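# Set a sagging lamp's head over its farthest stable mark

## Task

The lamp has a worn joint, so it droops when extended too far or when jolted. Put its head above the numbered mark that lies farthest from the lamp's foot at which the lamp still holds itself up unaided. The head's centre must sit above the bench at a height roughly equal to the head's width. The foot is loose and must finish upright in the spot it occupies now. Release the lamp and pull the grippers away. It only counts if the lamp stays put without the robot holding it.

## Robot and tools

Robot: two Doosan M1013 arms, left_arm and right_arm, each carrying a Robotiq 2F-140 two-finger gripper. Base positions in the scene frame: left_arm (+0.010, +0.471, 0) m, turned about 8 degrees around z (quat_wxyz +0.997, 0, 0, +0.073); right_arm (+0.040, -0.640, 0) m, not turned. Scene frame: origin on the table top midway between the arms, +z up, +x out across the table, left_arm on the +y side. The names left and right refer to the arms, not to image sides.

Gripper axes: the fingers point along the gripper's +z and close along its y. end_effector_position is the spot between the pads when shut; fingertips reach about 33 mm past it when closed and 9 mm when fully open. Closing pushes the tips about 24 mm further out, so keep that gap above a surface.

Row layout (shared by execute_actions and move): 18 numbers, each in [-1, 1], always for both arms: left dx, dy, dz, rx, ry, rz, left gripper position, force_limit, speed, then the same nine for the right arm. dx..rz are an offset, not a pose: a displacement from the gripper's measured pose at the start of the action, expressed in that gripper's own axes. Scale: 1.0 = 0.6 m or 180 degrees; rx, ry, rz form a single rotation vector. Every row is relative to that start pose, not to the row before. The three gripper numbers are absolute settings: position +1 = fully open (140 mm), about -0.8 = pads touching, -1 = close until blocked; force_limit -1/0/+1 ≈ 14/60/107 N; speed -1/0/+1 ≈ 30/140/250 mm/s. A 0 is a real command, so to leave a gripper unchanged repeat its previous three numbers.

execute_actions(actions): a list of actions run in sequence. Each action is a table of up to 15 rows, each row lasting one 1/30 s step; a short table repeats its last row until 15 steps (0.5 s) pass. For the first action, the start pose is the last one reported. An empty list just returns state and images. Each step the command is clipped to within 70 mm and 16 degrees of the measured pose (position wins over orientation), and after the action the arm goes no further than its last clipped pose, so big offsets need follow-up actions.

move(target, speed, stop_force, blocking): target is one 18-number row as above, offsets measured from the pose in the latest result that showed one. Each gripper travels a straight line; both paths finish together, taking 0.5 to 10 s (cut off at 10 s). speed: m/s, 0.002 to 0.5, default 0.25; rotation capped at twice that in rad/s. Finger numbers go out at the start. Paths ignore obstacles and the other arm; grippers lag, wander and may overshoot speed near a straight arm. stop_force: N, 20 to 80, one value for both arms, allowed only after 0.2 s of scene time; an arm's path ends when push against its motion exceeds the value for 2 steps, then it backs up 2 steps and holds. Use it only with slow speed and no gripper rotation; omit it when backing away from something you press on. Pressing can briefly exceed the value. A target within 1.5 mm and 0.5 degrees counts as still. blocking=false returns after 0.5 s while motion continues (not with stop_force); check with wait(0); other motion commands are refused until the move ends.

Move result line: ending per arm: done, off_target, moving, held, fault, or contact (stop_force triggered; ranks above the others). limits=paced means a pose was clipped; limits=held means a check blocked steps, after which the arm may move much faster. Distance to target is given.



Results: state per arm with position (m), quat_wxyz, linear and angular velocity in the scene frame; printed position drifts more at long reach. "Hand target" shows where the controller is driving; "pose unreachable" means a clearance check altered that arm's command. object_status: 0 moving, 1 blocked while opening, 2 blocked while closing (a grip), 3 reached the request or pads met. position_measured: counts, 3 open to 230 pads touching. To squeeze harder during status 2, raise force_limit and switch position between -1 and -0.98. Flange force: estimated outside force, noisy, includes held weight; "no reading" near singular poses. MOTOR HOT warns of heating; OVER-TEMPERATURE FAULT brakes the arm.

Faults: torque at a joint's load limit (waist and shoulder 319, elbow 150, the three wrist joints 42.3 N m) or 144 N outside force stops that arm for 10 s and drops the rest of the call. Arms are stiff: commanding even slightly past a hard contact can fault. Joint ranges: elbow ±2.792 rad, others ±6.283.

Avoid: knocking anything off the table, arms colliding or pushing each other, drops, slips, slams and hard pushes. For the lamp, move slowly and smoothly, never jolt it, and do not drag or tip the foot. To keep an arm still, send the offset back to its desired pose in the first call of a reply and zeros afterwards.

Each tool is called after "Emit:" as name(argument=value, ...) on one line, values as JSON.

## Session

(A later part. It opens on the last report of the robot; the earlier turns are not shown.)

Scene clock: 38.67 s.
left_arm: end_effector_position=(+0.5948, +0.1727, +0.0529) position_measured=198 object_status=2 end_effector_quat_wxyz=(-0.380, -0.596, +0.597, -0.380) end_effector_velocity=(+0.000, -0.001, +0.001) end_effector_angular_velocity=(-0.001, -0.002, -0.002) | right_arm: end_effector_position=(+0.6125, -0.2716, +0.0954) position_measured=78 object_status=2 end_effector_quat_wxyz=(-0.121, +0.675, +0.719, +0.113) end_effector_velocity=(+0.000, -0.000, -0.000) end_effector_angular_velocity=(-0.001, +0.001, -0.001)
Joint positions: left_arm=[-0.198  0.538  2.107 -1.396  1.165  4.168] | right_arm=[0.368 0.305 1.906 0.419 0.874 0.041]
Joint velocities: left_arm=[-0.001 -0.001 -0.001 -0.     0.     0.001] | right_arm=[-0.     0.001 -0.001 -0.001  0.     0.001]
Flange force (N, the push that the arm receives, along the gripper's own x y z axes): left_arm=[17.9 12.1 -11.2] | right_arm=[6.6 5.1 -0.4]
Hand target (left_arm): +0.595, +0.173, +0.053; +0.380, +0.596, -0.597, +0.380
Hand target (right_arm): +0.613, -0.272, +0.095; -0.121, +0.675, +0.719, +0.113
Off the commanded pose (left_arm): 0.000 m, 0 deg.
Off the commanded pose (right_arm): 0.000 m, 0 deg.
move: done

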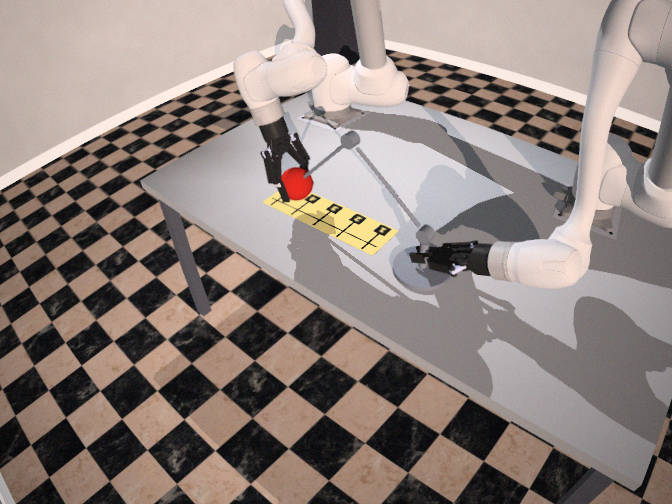

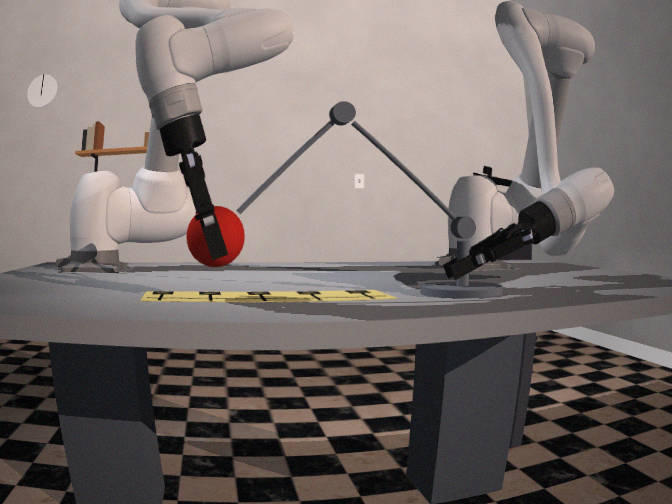

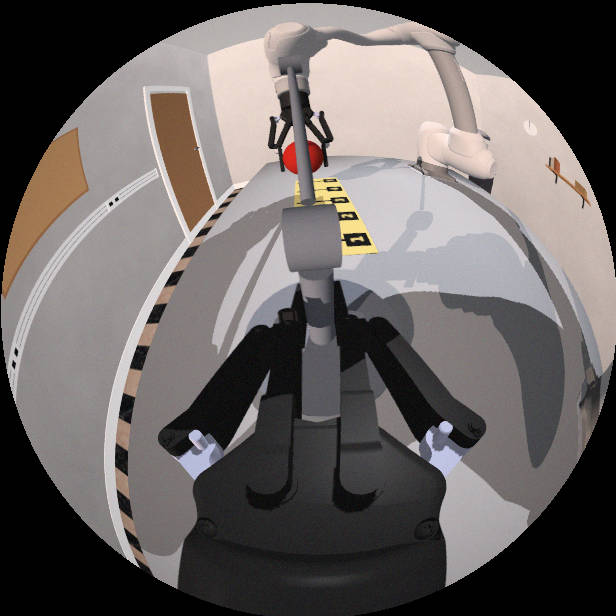

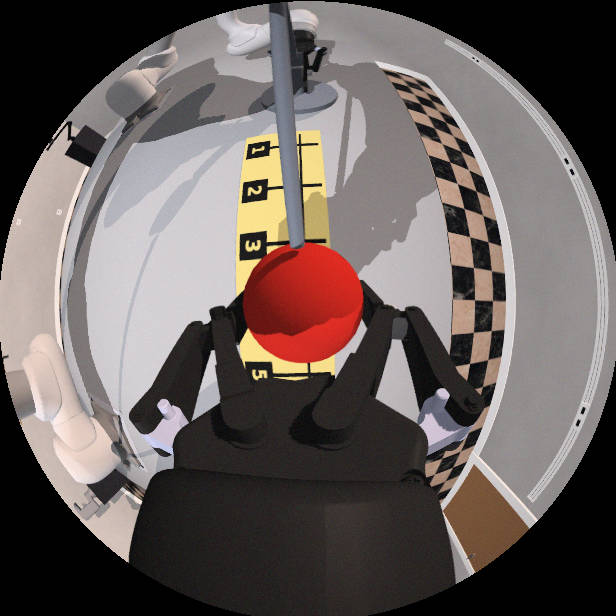

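Emit:
execute_actions(actions=[[[0,0,0,0,0,0,-1,0,-0.7,-0.0010,0,-0.0002,0,-0.0005,0,-1,-0.4,-0.8],[0,0,0,0,0,0,-1,0,-0.7,-0.0025,0,-0.0004,0,-0.0012,0,-1,-0.4,-0.8],[0,0,0,0,0,0,-1,0,-0.7,-0.0045,-0.0001,-0.0007,0,-0.0021,0,-1,-0.4,-0.8],[0,0,0,0,0,0,-1,0,-0.7,-0.0065,-0.0002,-0.0010,0,-0.0030,0,-1,-0.4,-0.8],[0,0,0,0,0,0,-1,0,-0.7,-0.0085,-0.0002,-0.0013,0,-0.0040,0,-1,-0.4,-0.8],[0,0,0,0,0,0,-1,0,-0.7,-0.0105,-0.0003,-0.0016,0,-0.0049,0,-1,-0.4,-0.8],[0,0,0,0,0,0,-1,0,-0.7,-0.0125,-0.0003,-0.0019,0,-0.0058,0,-1,-0.4,-0.8],[0,0,0,0,0,0,-1,0,-0.7,-0.0140,-0.0004,-0.0021,0,-0.0065,0,-1,-0.4,-0.8],[0,0,0,0,0,0,-1,0,-0.7,-0.0150,-0.0004,-0.0023,0,-0.0070,0,-1,-0.4,-0.8],[0,0,0,0,0,0,-1,0,-0.7,-0.0152,-0.0004,-0.0023,0,-0.0070,0,-1,-0.4,-0.8],[0,0,0,0,0,0,-1,0,-0.7,-0.0152,-0.0004,-0.0023,0,-0.0070,0,-1,-0.4,-0.8],[0,0,0,0,0,0,-1,0,-0.7,-0.0148,-0.0004,-0.0023,0,-0.0070,0,-1,-0.4,-0.8],[0,0,0,0,0,0,-1,0,-0.7,-0.0142,-0.0004,-0.0023,0,-0.0070,0,-1,-0.4,-0.8]]])

Emit:
zoom_image(camera="cam_low", region=[125, 190, 295, 320])

Scene clock: 45.40 s.
left_arm: end_effector_position=(+0.5948, +0.1727, +0.0529) position_measured=198 object_status=2 end_effector_quat_wxyz=(-0.380, -0.596, +0.597, -0.380) end_effector_velocity=(-0.000, -0.000, -0.001) end_effector_angular_velocity=(-0.000, +0.002, -0.000) | right_arm: end_effector_position=(+0.6128, -0.2805, +0.0938) position_measured=78 object_status=2 end_effector_quat_wxyz=(-0.113, +0.676, +0.720, +0.105) end_effector_velocity=(+0.002, +0.002, +0.002) end_effector_angular_velocity=(+0.000, -0.003, +0.001)
Joint positions: left_arm=[-0.198  0.538  2.107 -1.396  1.165  4.168] | right_arm=[0.365 0.303 1.908 0.39  0.876 0.058]
Joint velocities: left_arm=[-0.001  0.001 -0.    -0.     0.    -0.001] | right_arm=[ 0.002  0.    -0.005 -0.001  0.001  0.003]
Flange force (N, the push that the arm receives, along the gripper's own x y z axes): left_arm=[18.5 10.4 -13.4] | right_arm=[1.9 -1.3 -0.4]
Hand target (left_arm): +0.595, +0.173, +0.053; +0.380, +0.596, -0.597, +0.380
Hand target (right_arm): +0.613, -0.280, +0.094; -0.113, +0.676, +0.720, +0.105
Off the commanded pose (left_arm): 0.000 m, 0 deg.
Off the commanded pose (right_arm): 0.000 m, 0 deg.

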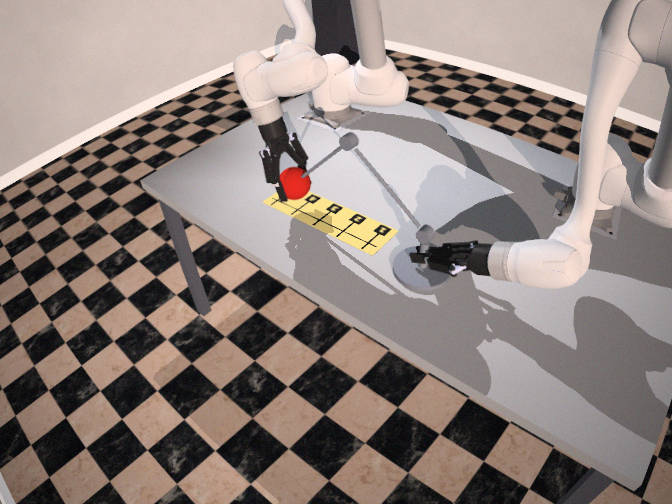

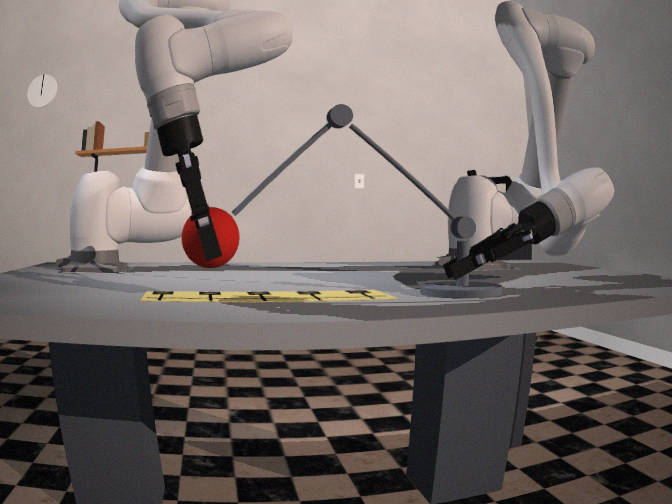

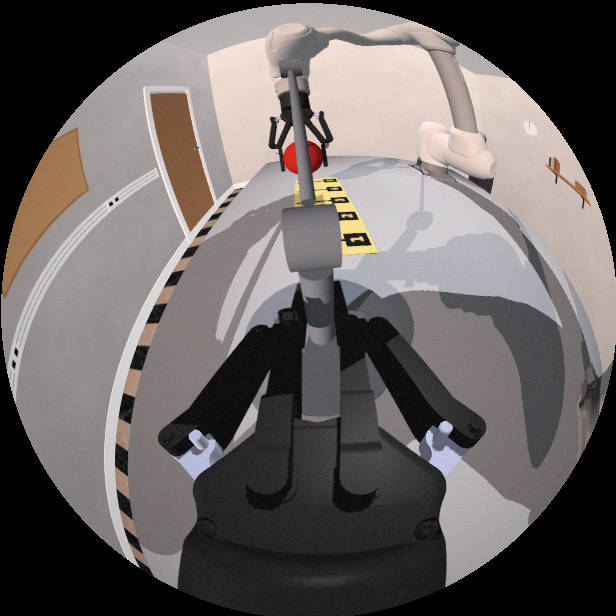

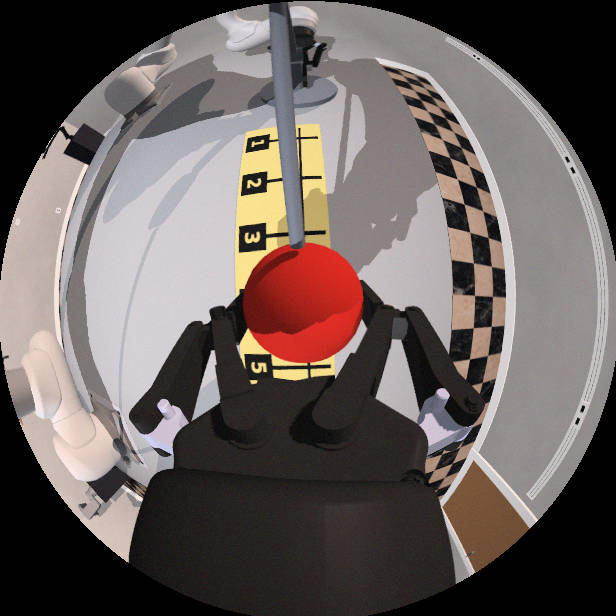

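Region (125, 190, 295, 320) of cam_low's 672x504 image, scaled by 2.965, with more detail than that image has; it fills the top 385 rows of this view, and the rest is white.

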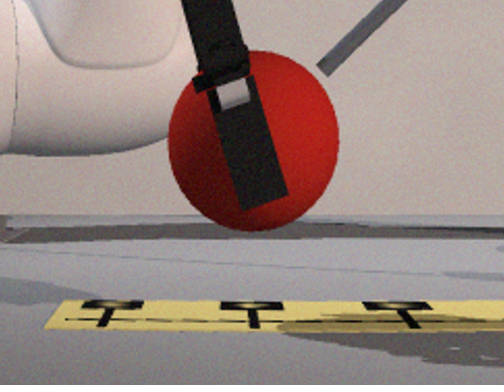

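Emit:
execute_actions(actions=[[[0,0,0,0,0,0,-1,0,-0.7,0.0008,0,0,0,0,0,0.47,-0.4,-1],[0,0,0,0,0,0,-1,0,-0.7,0.0008,0,0,0,0,0,0.47,-0.4,-1],[0,0,0,0,0,0,-1,0,-0.7,0.0008,0,0,0,0,0,0.47,-0.4,-1],[0,0,0,0,0,0,-1,0,-0.7,0.0008,0,0,0,0,0,0.47,-0.4,-1],[0,0,0,0,0,0,-1,0,-0.7,0.0008,0,0,0,0,0,0.47,-0.4,-1],[0,0,0,0,0,0,-1,0,-0.7,0.0008,0,0,0,0,0,-1,-0.4,-0.3]]])

Emit:
zoom_image(camera="cam_low", region=[125, 190, 295, 320])

Scene clock: 46.50 s.
left_arm: end_effector_position=(+0.5948, +0.1727, +0.0529) position_measured=198 object_status=2 end_effector_quat_wxyz=(-0.380, -0.596, +0.597, -0.380) end_effector_velocity=(-0.001, -0.000, +0.000) end_effector_angular_velocity=(+0.000, +0.001, -0.001) | right_arm: end_effector_position=(+0.6128, -0.2800, +0.0940) position_measured=79 object_status=0 end_effector_quat_wxyz=(-0.113, +0.676, +0.720, +0.105) end_effector_velocity=(-0.001, +0.000, -0.002) end_effector_angular_velocity=(-0.000, +0.003, -0.000)
Joint positions: left_arm=[-0.198  0.538  2.107 -1.396  1.165  4.168] | right_arm=[0.366 0.303 1.907 0.39  0.877 0.059]
Joint velocities: left_arm=[-0.001 -0.001  0.001  0.    -0.    -0.   ] | right_arm=[ 0.     0.002  0.001  0.001  0.    -0.   ]
Flange force (N, the push that the arm receives, along the gripper's own x y z axes): left_arm=[5.3 6.8 -8.0] | right_arm=[1.3 -6.4 0.4]
Hand target (left_arm): +0.595, +0.173, +0.053; +0.380, +0.596, -0.597, +0.380
Hand target (right_arm): +0.613, -0.280, +0.094; -0.113, +0.676, +0.720, +0.105
Off the commanded pose (left_arm): 0.000 m, 0 deg.
Off the commanded pose (right_arm): 0.000 m, 0 deg.

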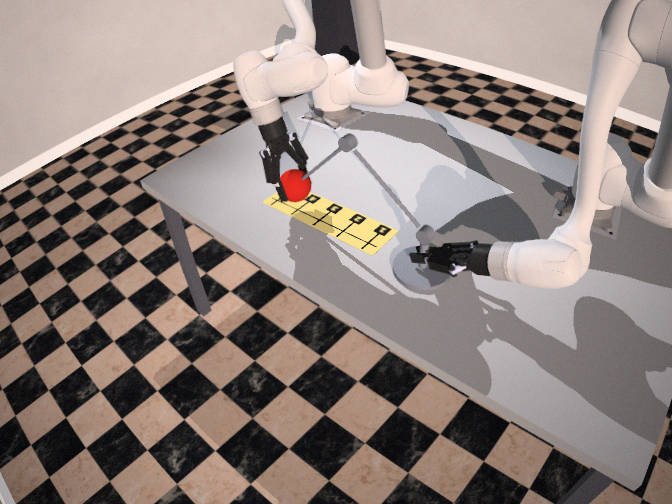

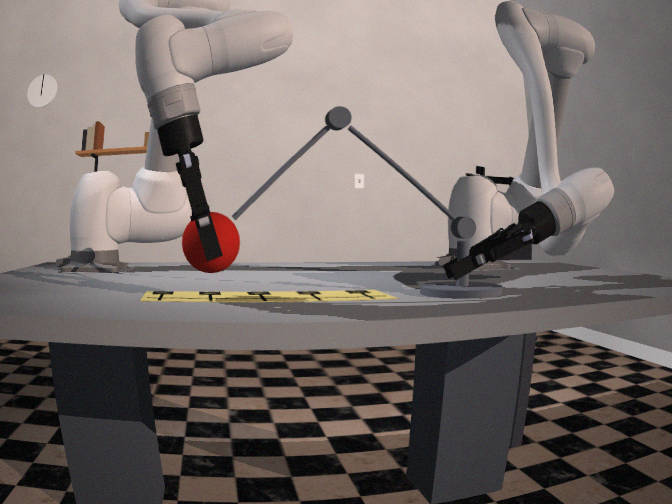

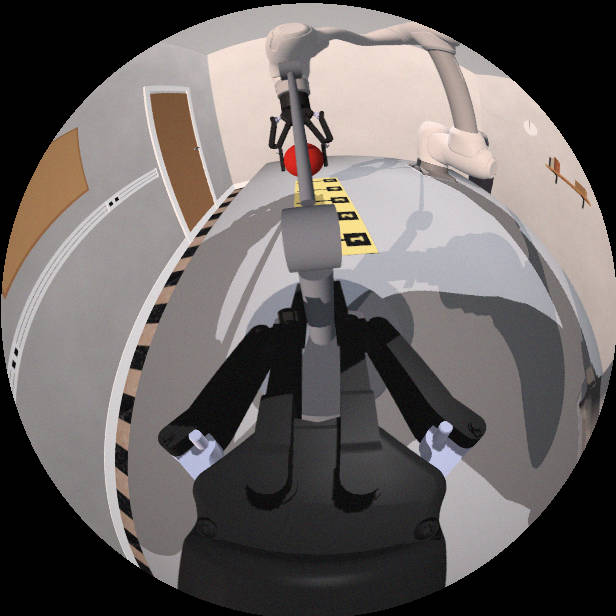

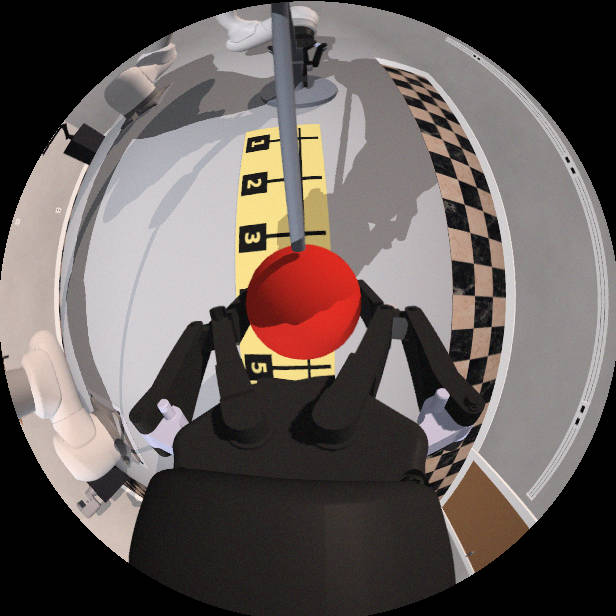

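Region (125, 190, 295, 320) of cam_low's 672x504 image, scaled by 2.965, with more detail than that image has; it fills the top 385 rows of this view, and the rest is white.

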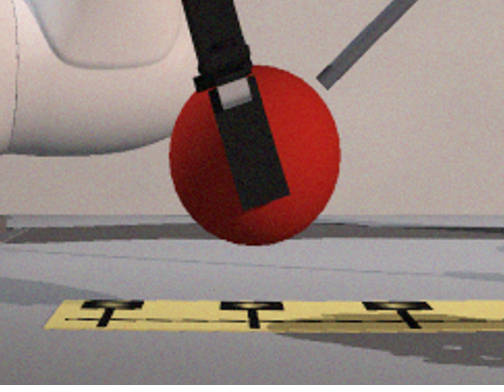

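Emit:
move(target=[0,0,0,0,0,0,-1,0,-0.7,0.1463,0.0045,0.0320,0,0.065,0,-1,-0.4,-0.3], speed=0.1)

Emit:
zoom_image(camera="cam_low", region=[178, 190, 348, 320])

Scene clock: 49.50 s.
left_arm: end_effector_position=(+0.5948, +0.1727, +0.0529) position_measured=198 object_status=2 end_effector_quat_wxyz=(-0.380, -0.596, +0.597, -0.380) end_effector_velocity=(+0.000, -0.001, +0.000) end_effector_angular_velocity=(+0.000, -0.001, -0.000) | right_arm: end_effector_position=(+0.6098, -0.1905, +0.1026) position_measured=79 object_status=2 end_effector_quat_wxyz=(-0.186, +0.662, +0.705, +0.173) end_effector_velocity=(+0.001, -0.000, +0.000) end_effector_angular_velocity=(-0.001, -0.001, +0.001)
Joint positions: left_arm=[-0.198  0.538  2.107 -1.396  1.165  4.168] | right_arm=[ 0.405  0.339  1.897  0.672  0.843 -0.1  ]
Joint velocities: left_arm=[-0.001  0.    -0.001 -0.    -0.     0.   ] | right_arm=[ 0.    -0.    -0.001 -0.003  0.     0.001]
Flange force (N, the push that the arm receives, along the gripper's own x y z axes): left_arm=[10.7 4.8 -20.9] | right_arm=[-7.6 -5.8 1.2]
Hand target (left_arm): +0.595, +0.173, +0.053; +0.380, +0.596, -0.597, +0.380
Hand target (right_arm): +0.610, -0.190, +0.103; -0.186, +0.662, +0.705, +0.173
Off the commanded pose (left_arm): 0.000 m, 0 deg.
Off the commanded pose (right_arm): 0.000 m, 0 deg.
move: done

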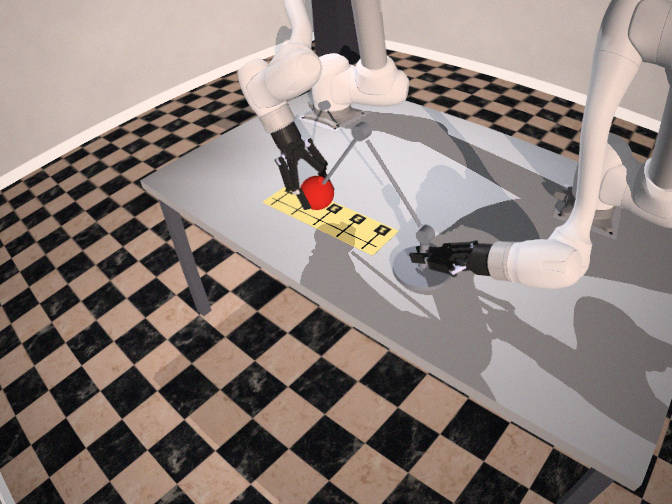

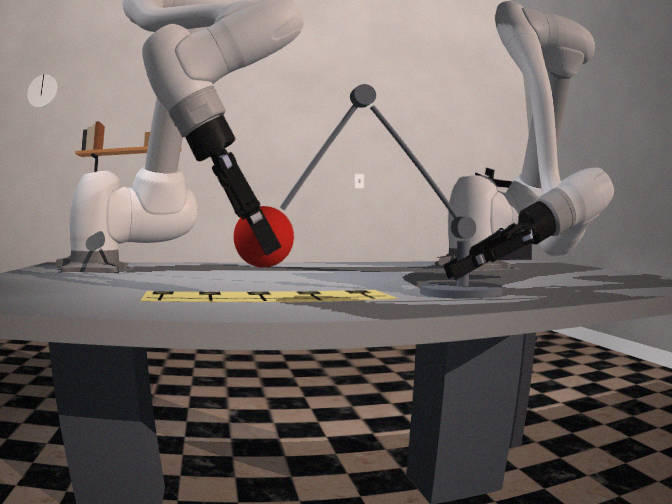

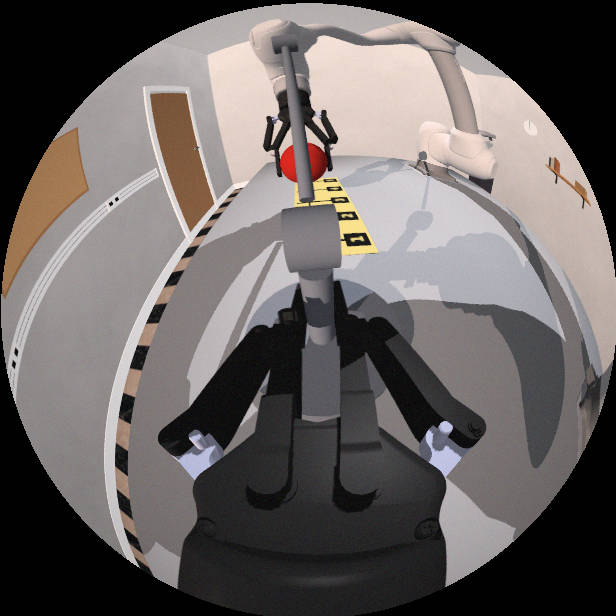

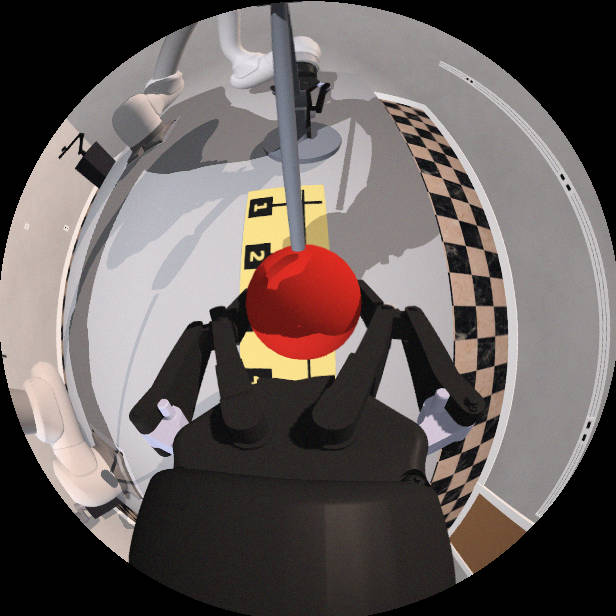

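Region (178, 190, 348, 320) of cam_low's 672x504 image, scaled by 2.965, with more detail than that image has; it fills the top 385 rows of this view, and the rest is white.

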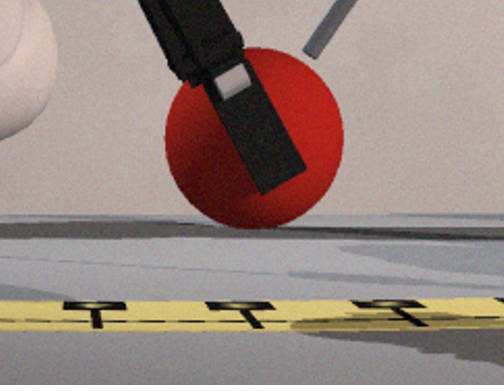

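Emit:
execute_actions(actions=[[[0,0,0,0,0,0,-1,0,-0.7,-0.0005,0,0,0,0,0,-1,-0.4,-0.3],[0,0,0,0,0,0,-1,0,-0.7,-0.0009,0,0,0,0,0,-1,-0.4,-0.3],[0,0,0,0,0,0,-1,0,-0.7,-0.0009,0,0,0,0,0,-1,-0.4,-0.3],[0,0,0,0,0,0,-1,0,-0.7,-0.0009,0,0,0,0,0,-1,-0.4,-0.3],[0,0,0,0,0,0,-1,0,-0.7,-0.0009,0,0,0,0,0,-1,-0.4,-0.3],[0,0,0,0,0,0,-1,0,-0.7,-0.0009,0,0,0,0,0,0.47,-0.4,-1],[0,0,0,0,0,0,-1,0,-0.7,-0.0009,0,0,0,0,0,0.47,-0.4,-1],[0,0,0,0,0,0,-1,0,-0.7,-0.0009,0,0,0,0,0,0.47,-0.4,-1],[0,0,0,0,0,0,-1,0,-0.7,-0.0009,0,0,0,0,0,0.47,-0.4,-1],[0,0,0,0,0,0,-1,0,-0.7,-0.0009,0,0,0,0,0,0.47,-0.4,-1],[0,0,0,0,0,0,-1,0,-0.7,-0.0009,0,0,0,0,0,-1,-0.4,-0.3]]])

Emit:
wait(seconds=0.3)

Emit:
zoom_image(camera="cam_low", region=[178, 190, 348, 320])

Scene clock: 50.67 s.
left_arm: end_effector_position=(+0.5948, +0.1727, +0.0529) position_measured=198 object_status=2 end_effector_quat_wxyz=(-0.380, -0.596, +0.597, -0.380) end_effector_velocity=(+0.001, +0.000, -0.000) end_effector_angular_velocity=(+0.001, +0.000, +0.001) | right_arm: end_effector_position=(+0.6098, -0.1909, +0.1023) position_measured=79 object_status=0 end_effector_quat_wxyz=(-0.186, +0.662, +0.705, +0.173) end_effector_velocity=(+0.000, +0.000, -0.001) end_effector_angular_velocity=(-0.000, +0.002, -0.001)
Joint positions: left_arm=[-0.198  0.538  2.107 -1.396  1.165  4.168] | right_arm=[ 0.404  0.339  1.897  0.672  0.843 -0.101]
Joint velocities: left_arm=[ 0.001  0.001 -0.001  0.    -0.001 -0.001] | right_arm=[-0.     0.002 -0.     0.001 -0.     0.001]
Flange force (N, the push that the arm receives, along the gripper's own x y z axes): left_arm=[3.2 7.3 -4.1] | right_arm=[3.9 -4.5 0.7]
Hand target (left_arm): +0.595, +0.173, +0.053; +0.380, +0.596, -0.597, +0.380
Hand target (right_arm): +0.610, -0.191, +0.102; -0.186, +0.662, +0.705, +0.173
Off the commanded pose (left_arm): 0.000 m, 0 deg.
Off the commanded pose (right_arm): 0.000 m, 0 deg.

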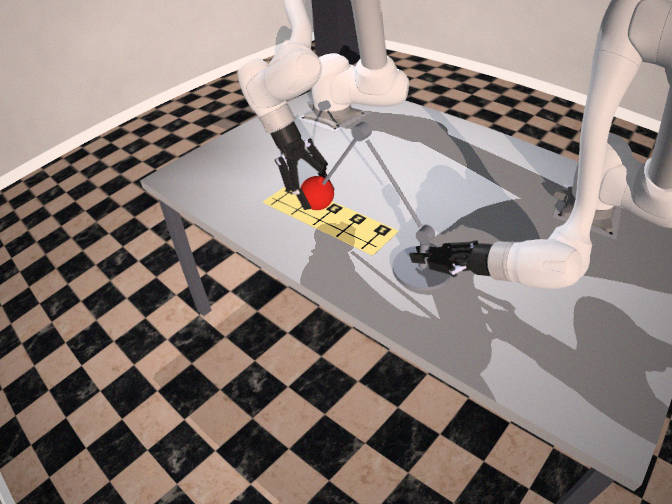

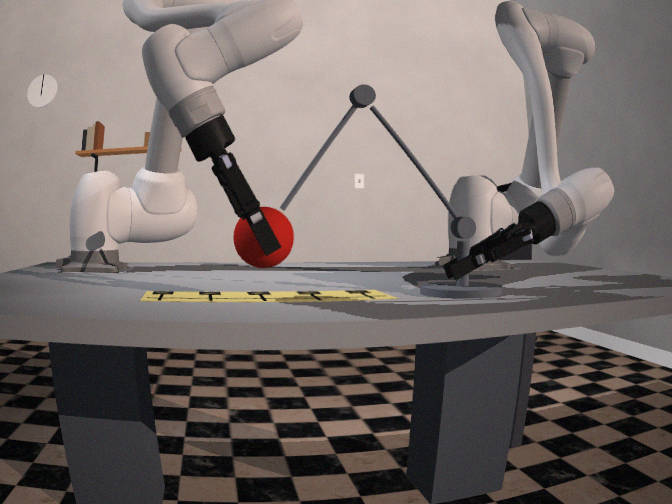

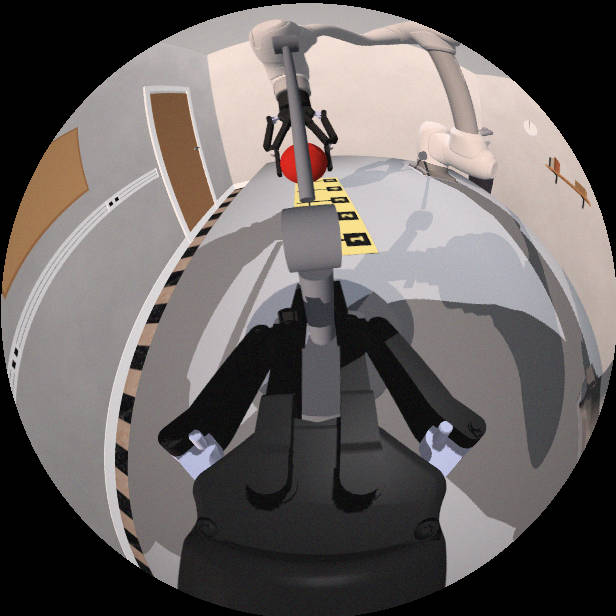

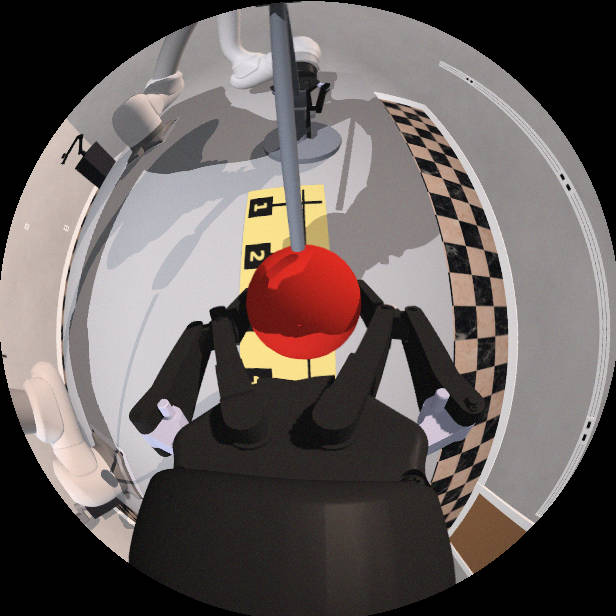

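Scene clock: 50.97 s.
left_arm: end_effector_position=(+0.5948, +0.1727, +0.0529) position_measured=198 object_status=2 end_effector_quat_wxyz=(-0.380, -0.596, +0.597, -0.380) end_effector_velocity=(-0.001, +0.000, -0.001) end_effector_angular_velocity=(+0.001, +0.001, -0.000) | right_arm: end_effector_position=(+0.6098, -0.1909, +0.1023) position_measured=79 object_status=2 end_effector_quat_wxyz=(-0.186, +0.662, +0.705, +0.173) end_effector_velocity=(+0.000, +0.000, +0.001) end_effector_angular_velocity=(+0.001, -0.001, -0.000)
Joint positions: left_arm=[-0.198  0.538  2.107 -1.396  1.165  4.168] | right_arm=[ 0.404  0.339  1.897  0.672  0.843 -0.101]
Joint velocities: left_arm=[-0.     0.     0.001  0.    -0.001  0.   ] | right_arm=[-0.    -0.001 -0.     0.001  0.    -0.001]
Flange force (N, the push that the arm receives, along the gripper's own x y z axes): left_arm=[3.9 6.5 -7.2] | right_arm=[4.8 -4.5 -0.3]
Hand target (left_arm): +0.595, +0.173, +0.053; +0.380, +0.596, -0.597, +0.380
Hand target (right_arm): +0.610, -0.191, +0.102; -0.186, +0.662, +0.705, +0.173
Off the commanded pose (left_arm): 0.000 m, 0 deg.
Off the commanded pose (right_arm): 0.000 m, 0 deg.
wait: 0.30 s; at rest by 0.17 s

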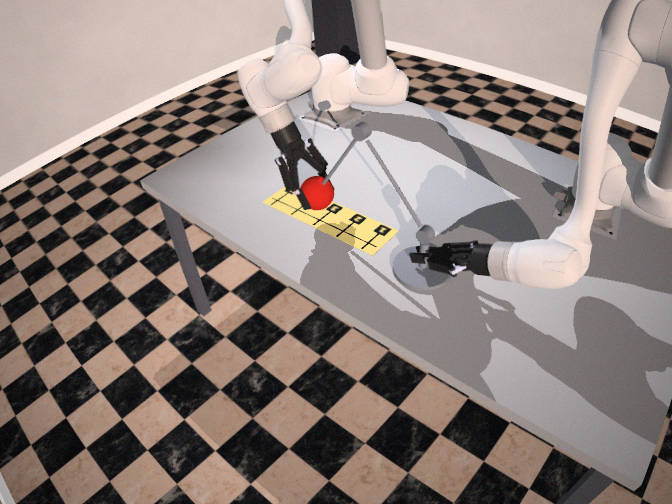

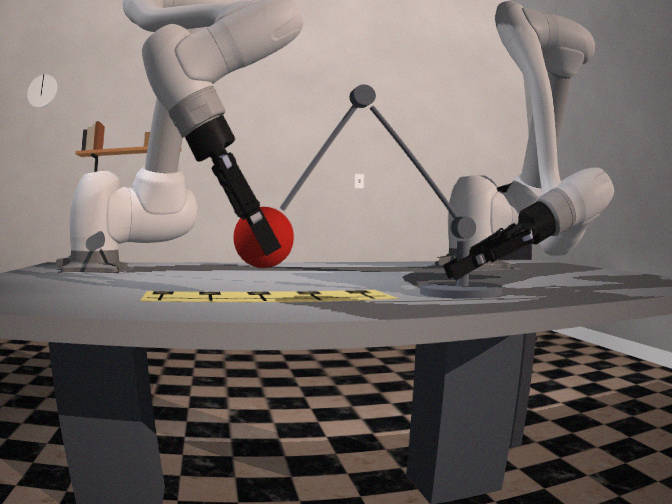

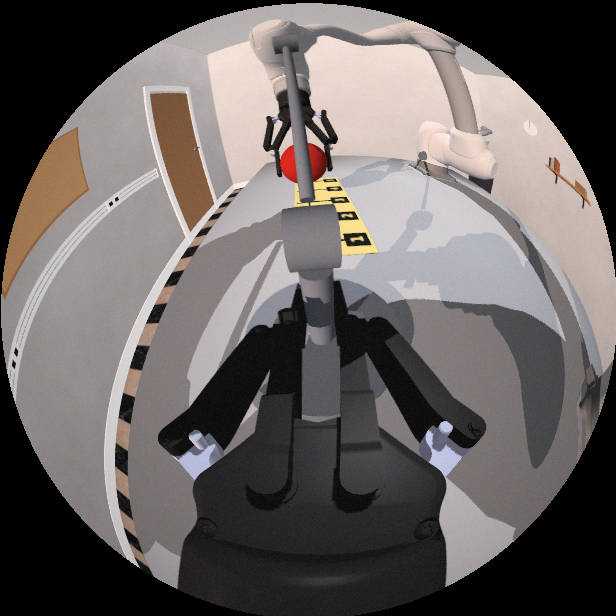

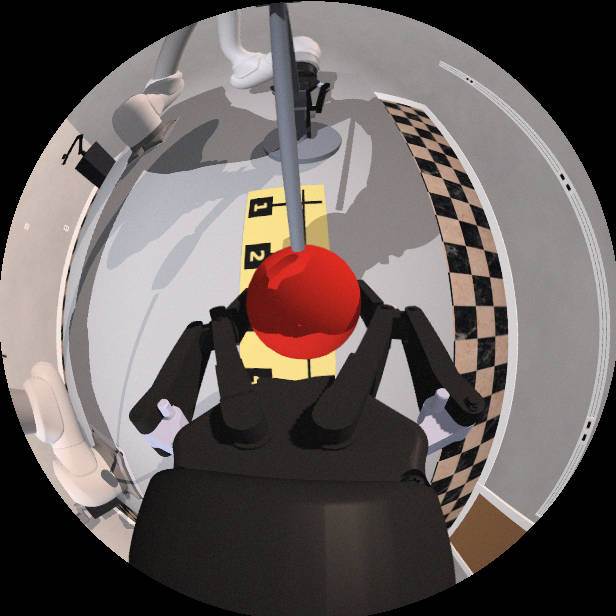

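Region (178, 190, 348, 320) of cam_low's 672x504 image, scaled by 2.965, with more detail than that image has; it fills the top 385 rows of this view, and the rest is white.

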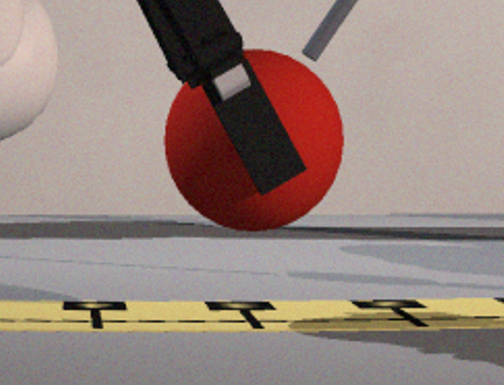

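Emit:
zoom_image(camera="cam_high", region=[250, 130, 450, 290])

Emit:
zoom_image(camera="cam_right_wrist", region=[200, 120, 420, 400])

Emit:
zoom_image(camera="cam_left_wrist", region=[250, 110, 390, 270])

Region (250, 130, 450, 290) of cam_high's 672x504 image, scaled by 2.520, with more detail than that image has; it fills the top 403 rows of this view, and the rest is white.

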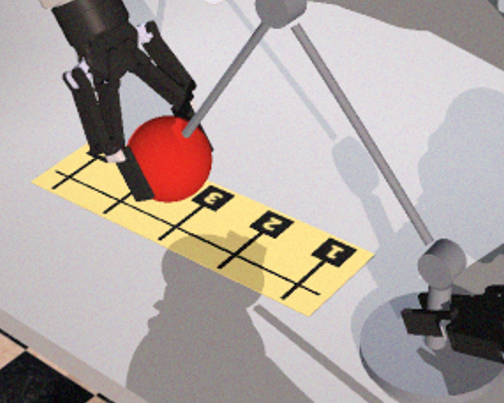

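Region (200, 120, 420, 400) of cam_right_wrist's 616x616 image, scaled by 1.800, with more detail than that image has; it fills the left 396 columns of this view, and the rest is white.

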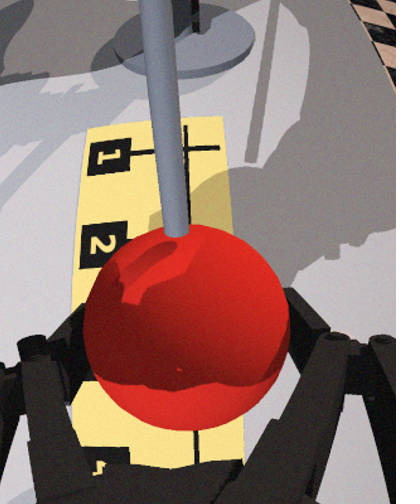

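Region (250, 110, 390, 270) of cam_left_wrist's 616x616 image, scaled by 3.150, with more detail than that image has; it fills the left 441 columns of this view, and the rest is white.

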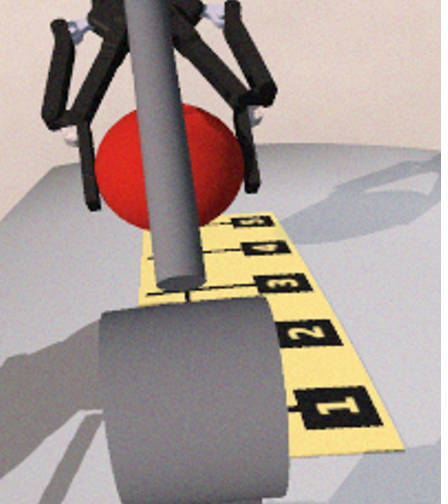

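Emit:
execute_actions(actions=[[[0,0,0,0,0,0,-0.2,0,-1,0,0,0,0,0,0,-1,-0.4,-0.3],[0,0,0,0,0,0,-0.2,0,-1,0,0,0,0,0,0,-1,-0.4,-0.3],[0,0,0,0,0,0,-0.2,0,-1,0,0,0,0,0,0,-1,-0.4,-0.3],[0,0,0,0,0,0,-0.2,0,-1,0,0,0,0,0,0,-1,-0.4,-0.3],[0,0,0,0,0,0,-0.2,0,-1,0,0,0,0,0,0,-1,-0.4,-0.3],[0,0,0,0,0,0,-0.2,0,-1,0,0,0,0,0,0,-1,-0.4,-0.3],[0,0,0,0,0,0,-0.2,0,-1,0,0,0,0,0,0,-1,-0.4,-0.3],[0,0,0,0,0,0,-0.2,0,-1,0,0,0,0,0,0,-1,-0.4,-0.3],[0,0,0,0,0,0,-0.2,0,-1,0,0,0,0,0,0,-1,-0.4,-0.3],[0,0,0,0,0,0,-0.2,0,-1,0,0,0,0,0,0,-1,-0.4,-0.3],[0,0,0,0,0,0,-0.2,0,-1,0,0,0,0,0,0,0.6,-0.4,-1]]])

Emit:
wait(seconds=1.5)

Emit:
zoom_image(camera="cam_low", region=[178, 190, 348, 320])

Scene clock: 59.40 s.
left_arm: end_effector_position=(+0.5948, +0.1727, +0.0529) position_measured=176 object_status=0 end_effector_quat_wxyz=(-0.380, -0.596, +0.597, -0.380) end_effector_velocity=(+0.001, +0.000, -0.000) end_effector_angular_velocity=(-0.000, -0.000, +0.000) | right_arm: end_effector_position=(+0.6098, -0.1910, +0.1023) position_measured=73 object_status=0 end_effector_quat_wxyz=(-0.186, +0.662, +0.705, +0.173) end_effector_velocity=(-0.000, +0.000, -0.000) end_effector_angular_velocity=(+0.001, +0.002, -0.003)
Joint positions: left_arm=[-0.198  0.538  2.107 -1.396  1.165  4.168] | right_arm=[ 0.404  0.339  1.897  0.672  0.843 -0.101]
Joint velocities: left_arm=[ 0.     0.001 -0.001 -0.     0.     0.   ] | right_arm=[-0.     0.     0.     0.002 -0.     0.001]
Flange force (N, the push that the arm receives, along the gripper's own x y z axes): left_arm=[3.6 12.6 -4.0] | right_arm=[1.3 0.5 0.1]
Hand target (left_arm): +0.595, +0.173, +0.053; +0.380, +0.596, -0.597, +0.380
Hand target (right_arm): +0.610, -0.191, +0.102; -0.186, +0.662, +0.705, +0.173
Off the commanded pose (left_arm): 0.000 m, 0 deg.
Off the commanded pose (right_arm): 0.000 m, 0 deg.

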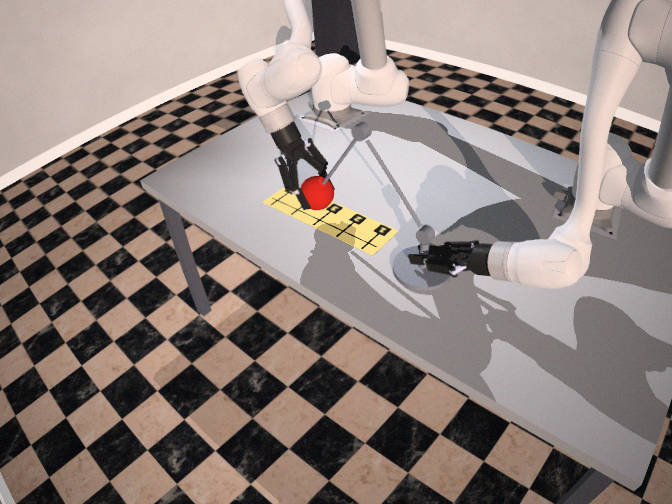

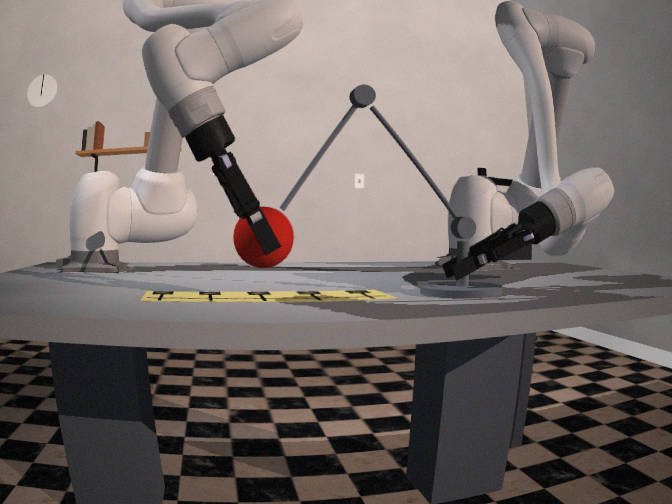

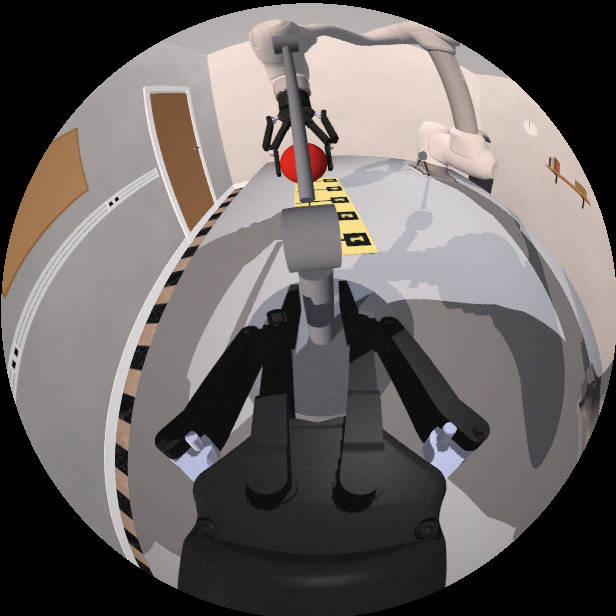

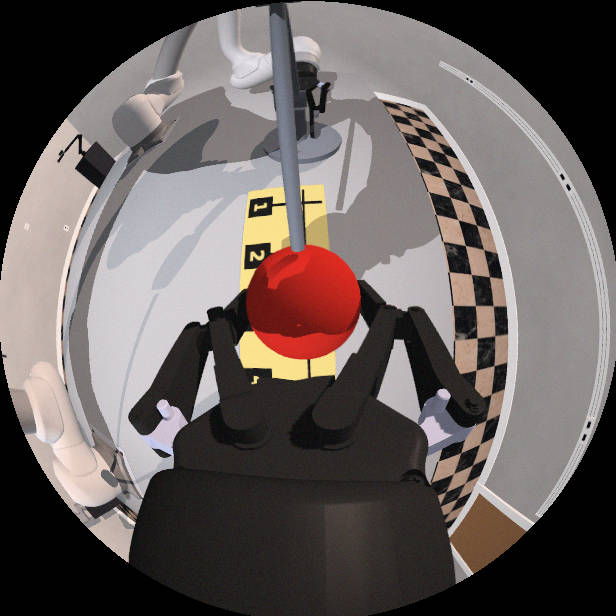

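Scene clock: 60.90 s.
left_arm: end_effector_position=(+0.5948, +0.1727, +0.0529) position_measured=154 object_status=3 end_effector_quat_wxyz=(-0.380, -0.596, +0.597, -0.380) end_effector_velocity=(+0.001, +0.000, +0.001) end_effector_angular_velocity=(-0.001, -0.001, +0.001) | right_arm: end_effector_position=(+0.6098, -0.1909, +0.1023) position_measured=53 object_status=3 end_effector_quat_wxyz=(-0.186, +0.662, +0.705, +0.173) end_effector_velocity=(-0.000, -0.000, +0.000) end_effector_angular_velocity=(+0.000, -0.000, +0.001)
Joint positions: left_arm=[-0.198  0.538  2.107 -1.396  1.165  4.168] | right_arm=[ 0.404  0.339  1.897  0.672  0.843 -0.101]
Joint velocities: left_arm=[ 0.001 -0.    -0.001 -0.     0.     0.   ] | right_arm=[ 0.    -0.001  0.001  0.001 -0.    -0.001]
Flange force (N, the push that the arm receives, along the gripper's own x y z axes): left_arm=[2.4 8.9 -7.8] | right_arm=[1.5 -5.2 -0.6]
Hand target (left_arm): +0.595, +0.173, +0.053; +0.380, +0.596, -0.597, +0.380
Hand target (right_arm): +0.610, -0.191, +0.102; -0.186, +0.662, +0.705, +0.173
Off the commanded pose (left_arm): 0.000 m, 0 deg.
Off the commanded pose (right_arm): 0.000 m, 0 deg.
wait: 1.50 s; at rest by 0.57 s

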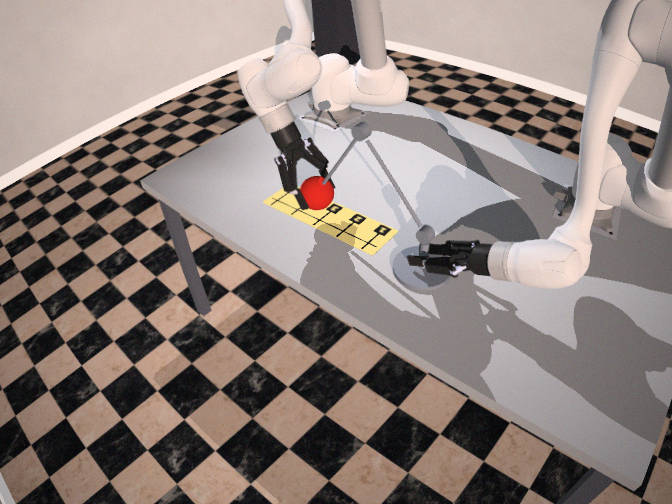

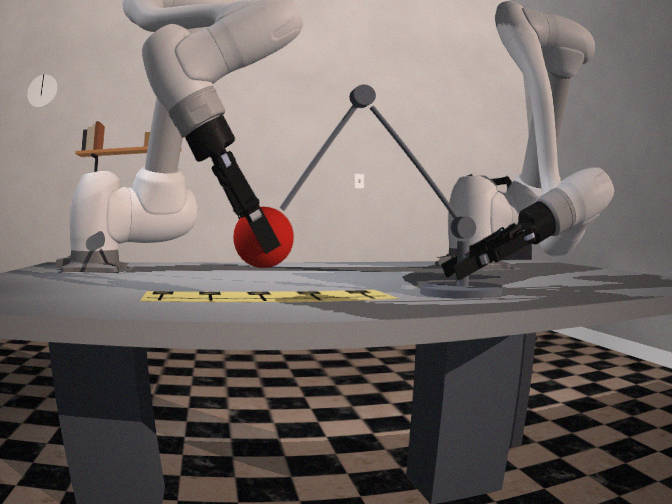

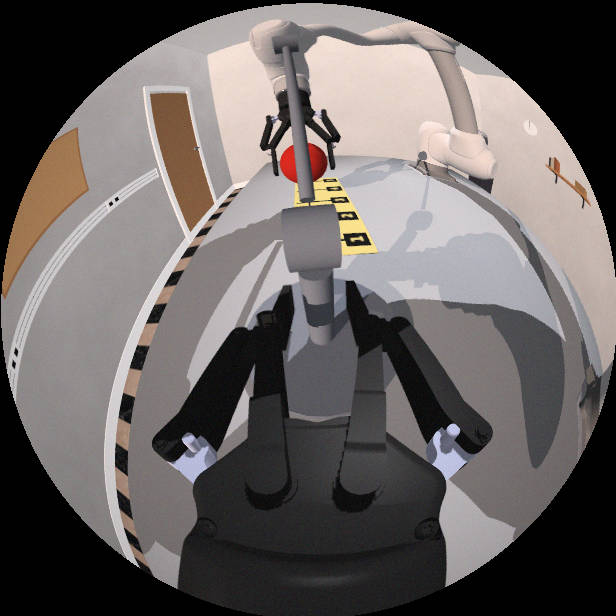

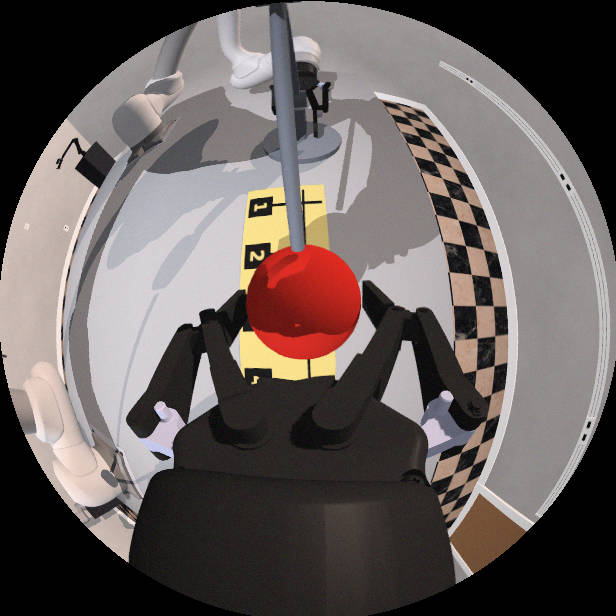

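Region (178, 190, 348, 320) of cam_low's 672x504 image, scaled by 2.965, with more detail than that image has; it fills the top 385 rows of this view, and the rest is white.

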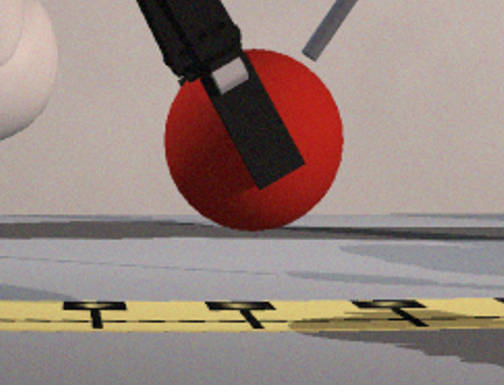

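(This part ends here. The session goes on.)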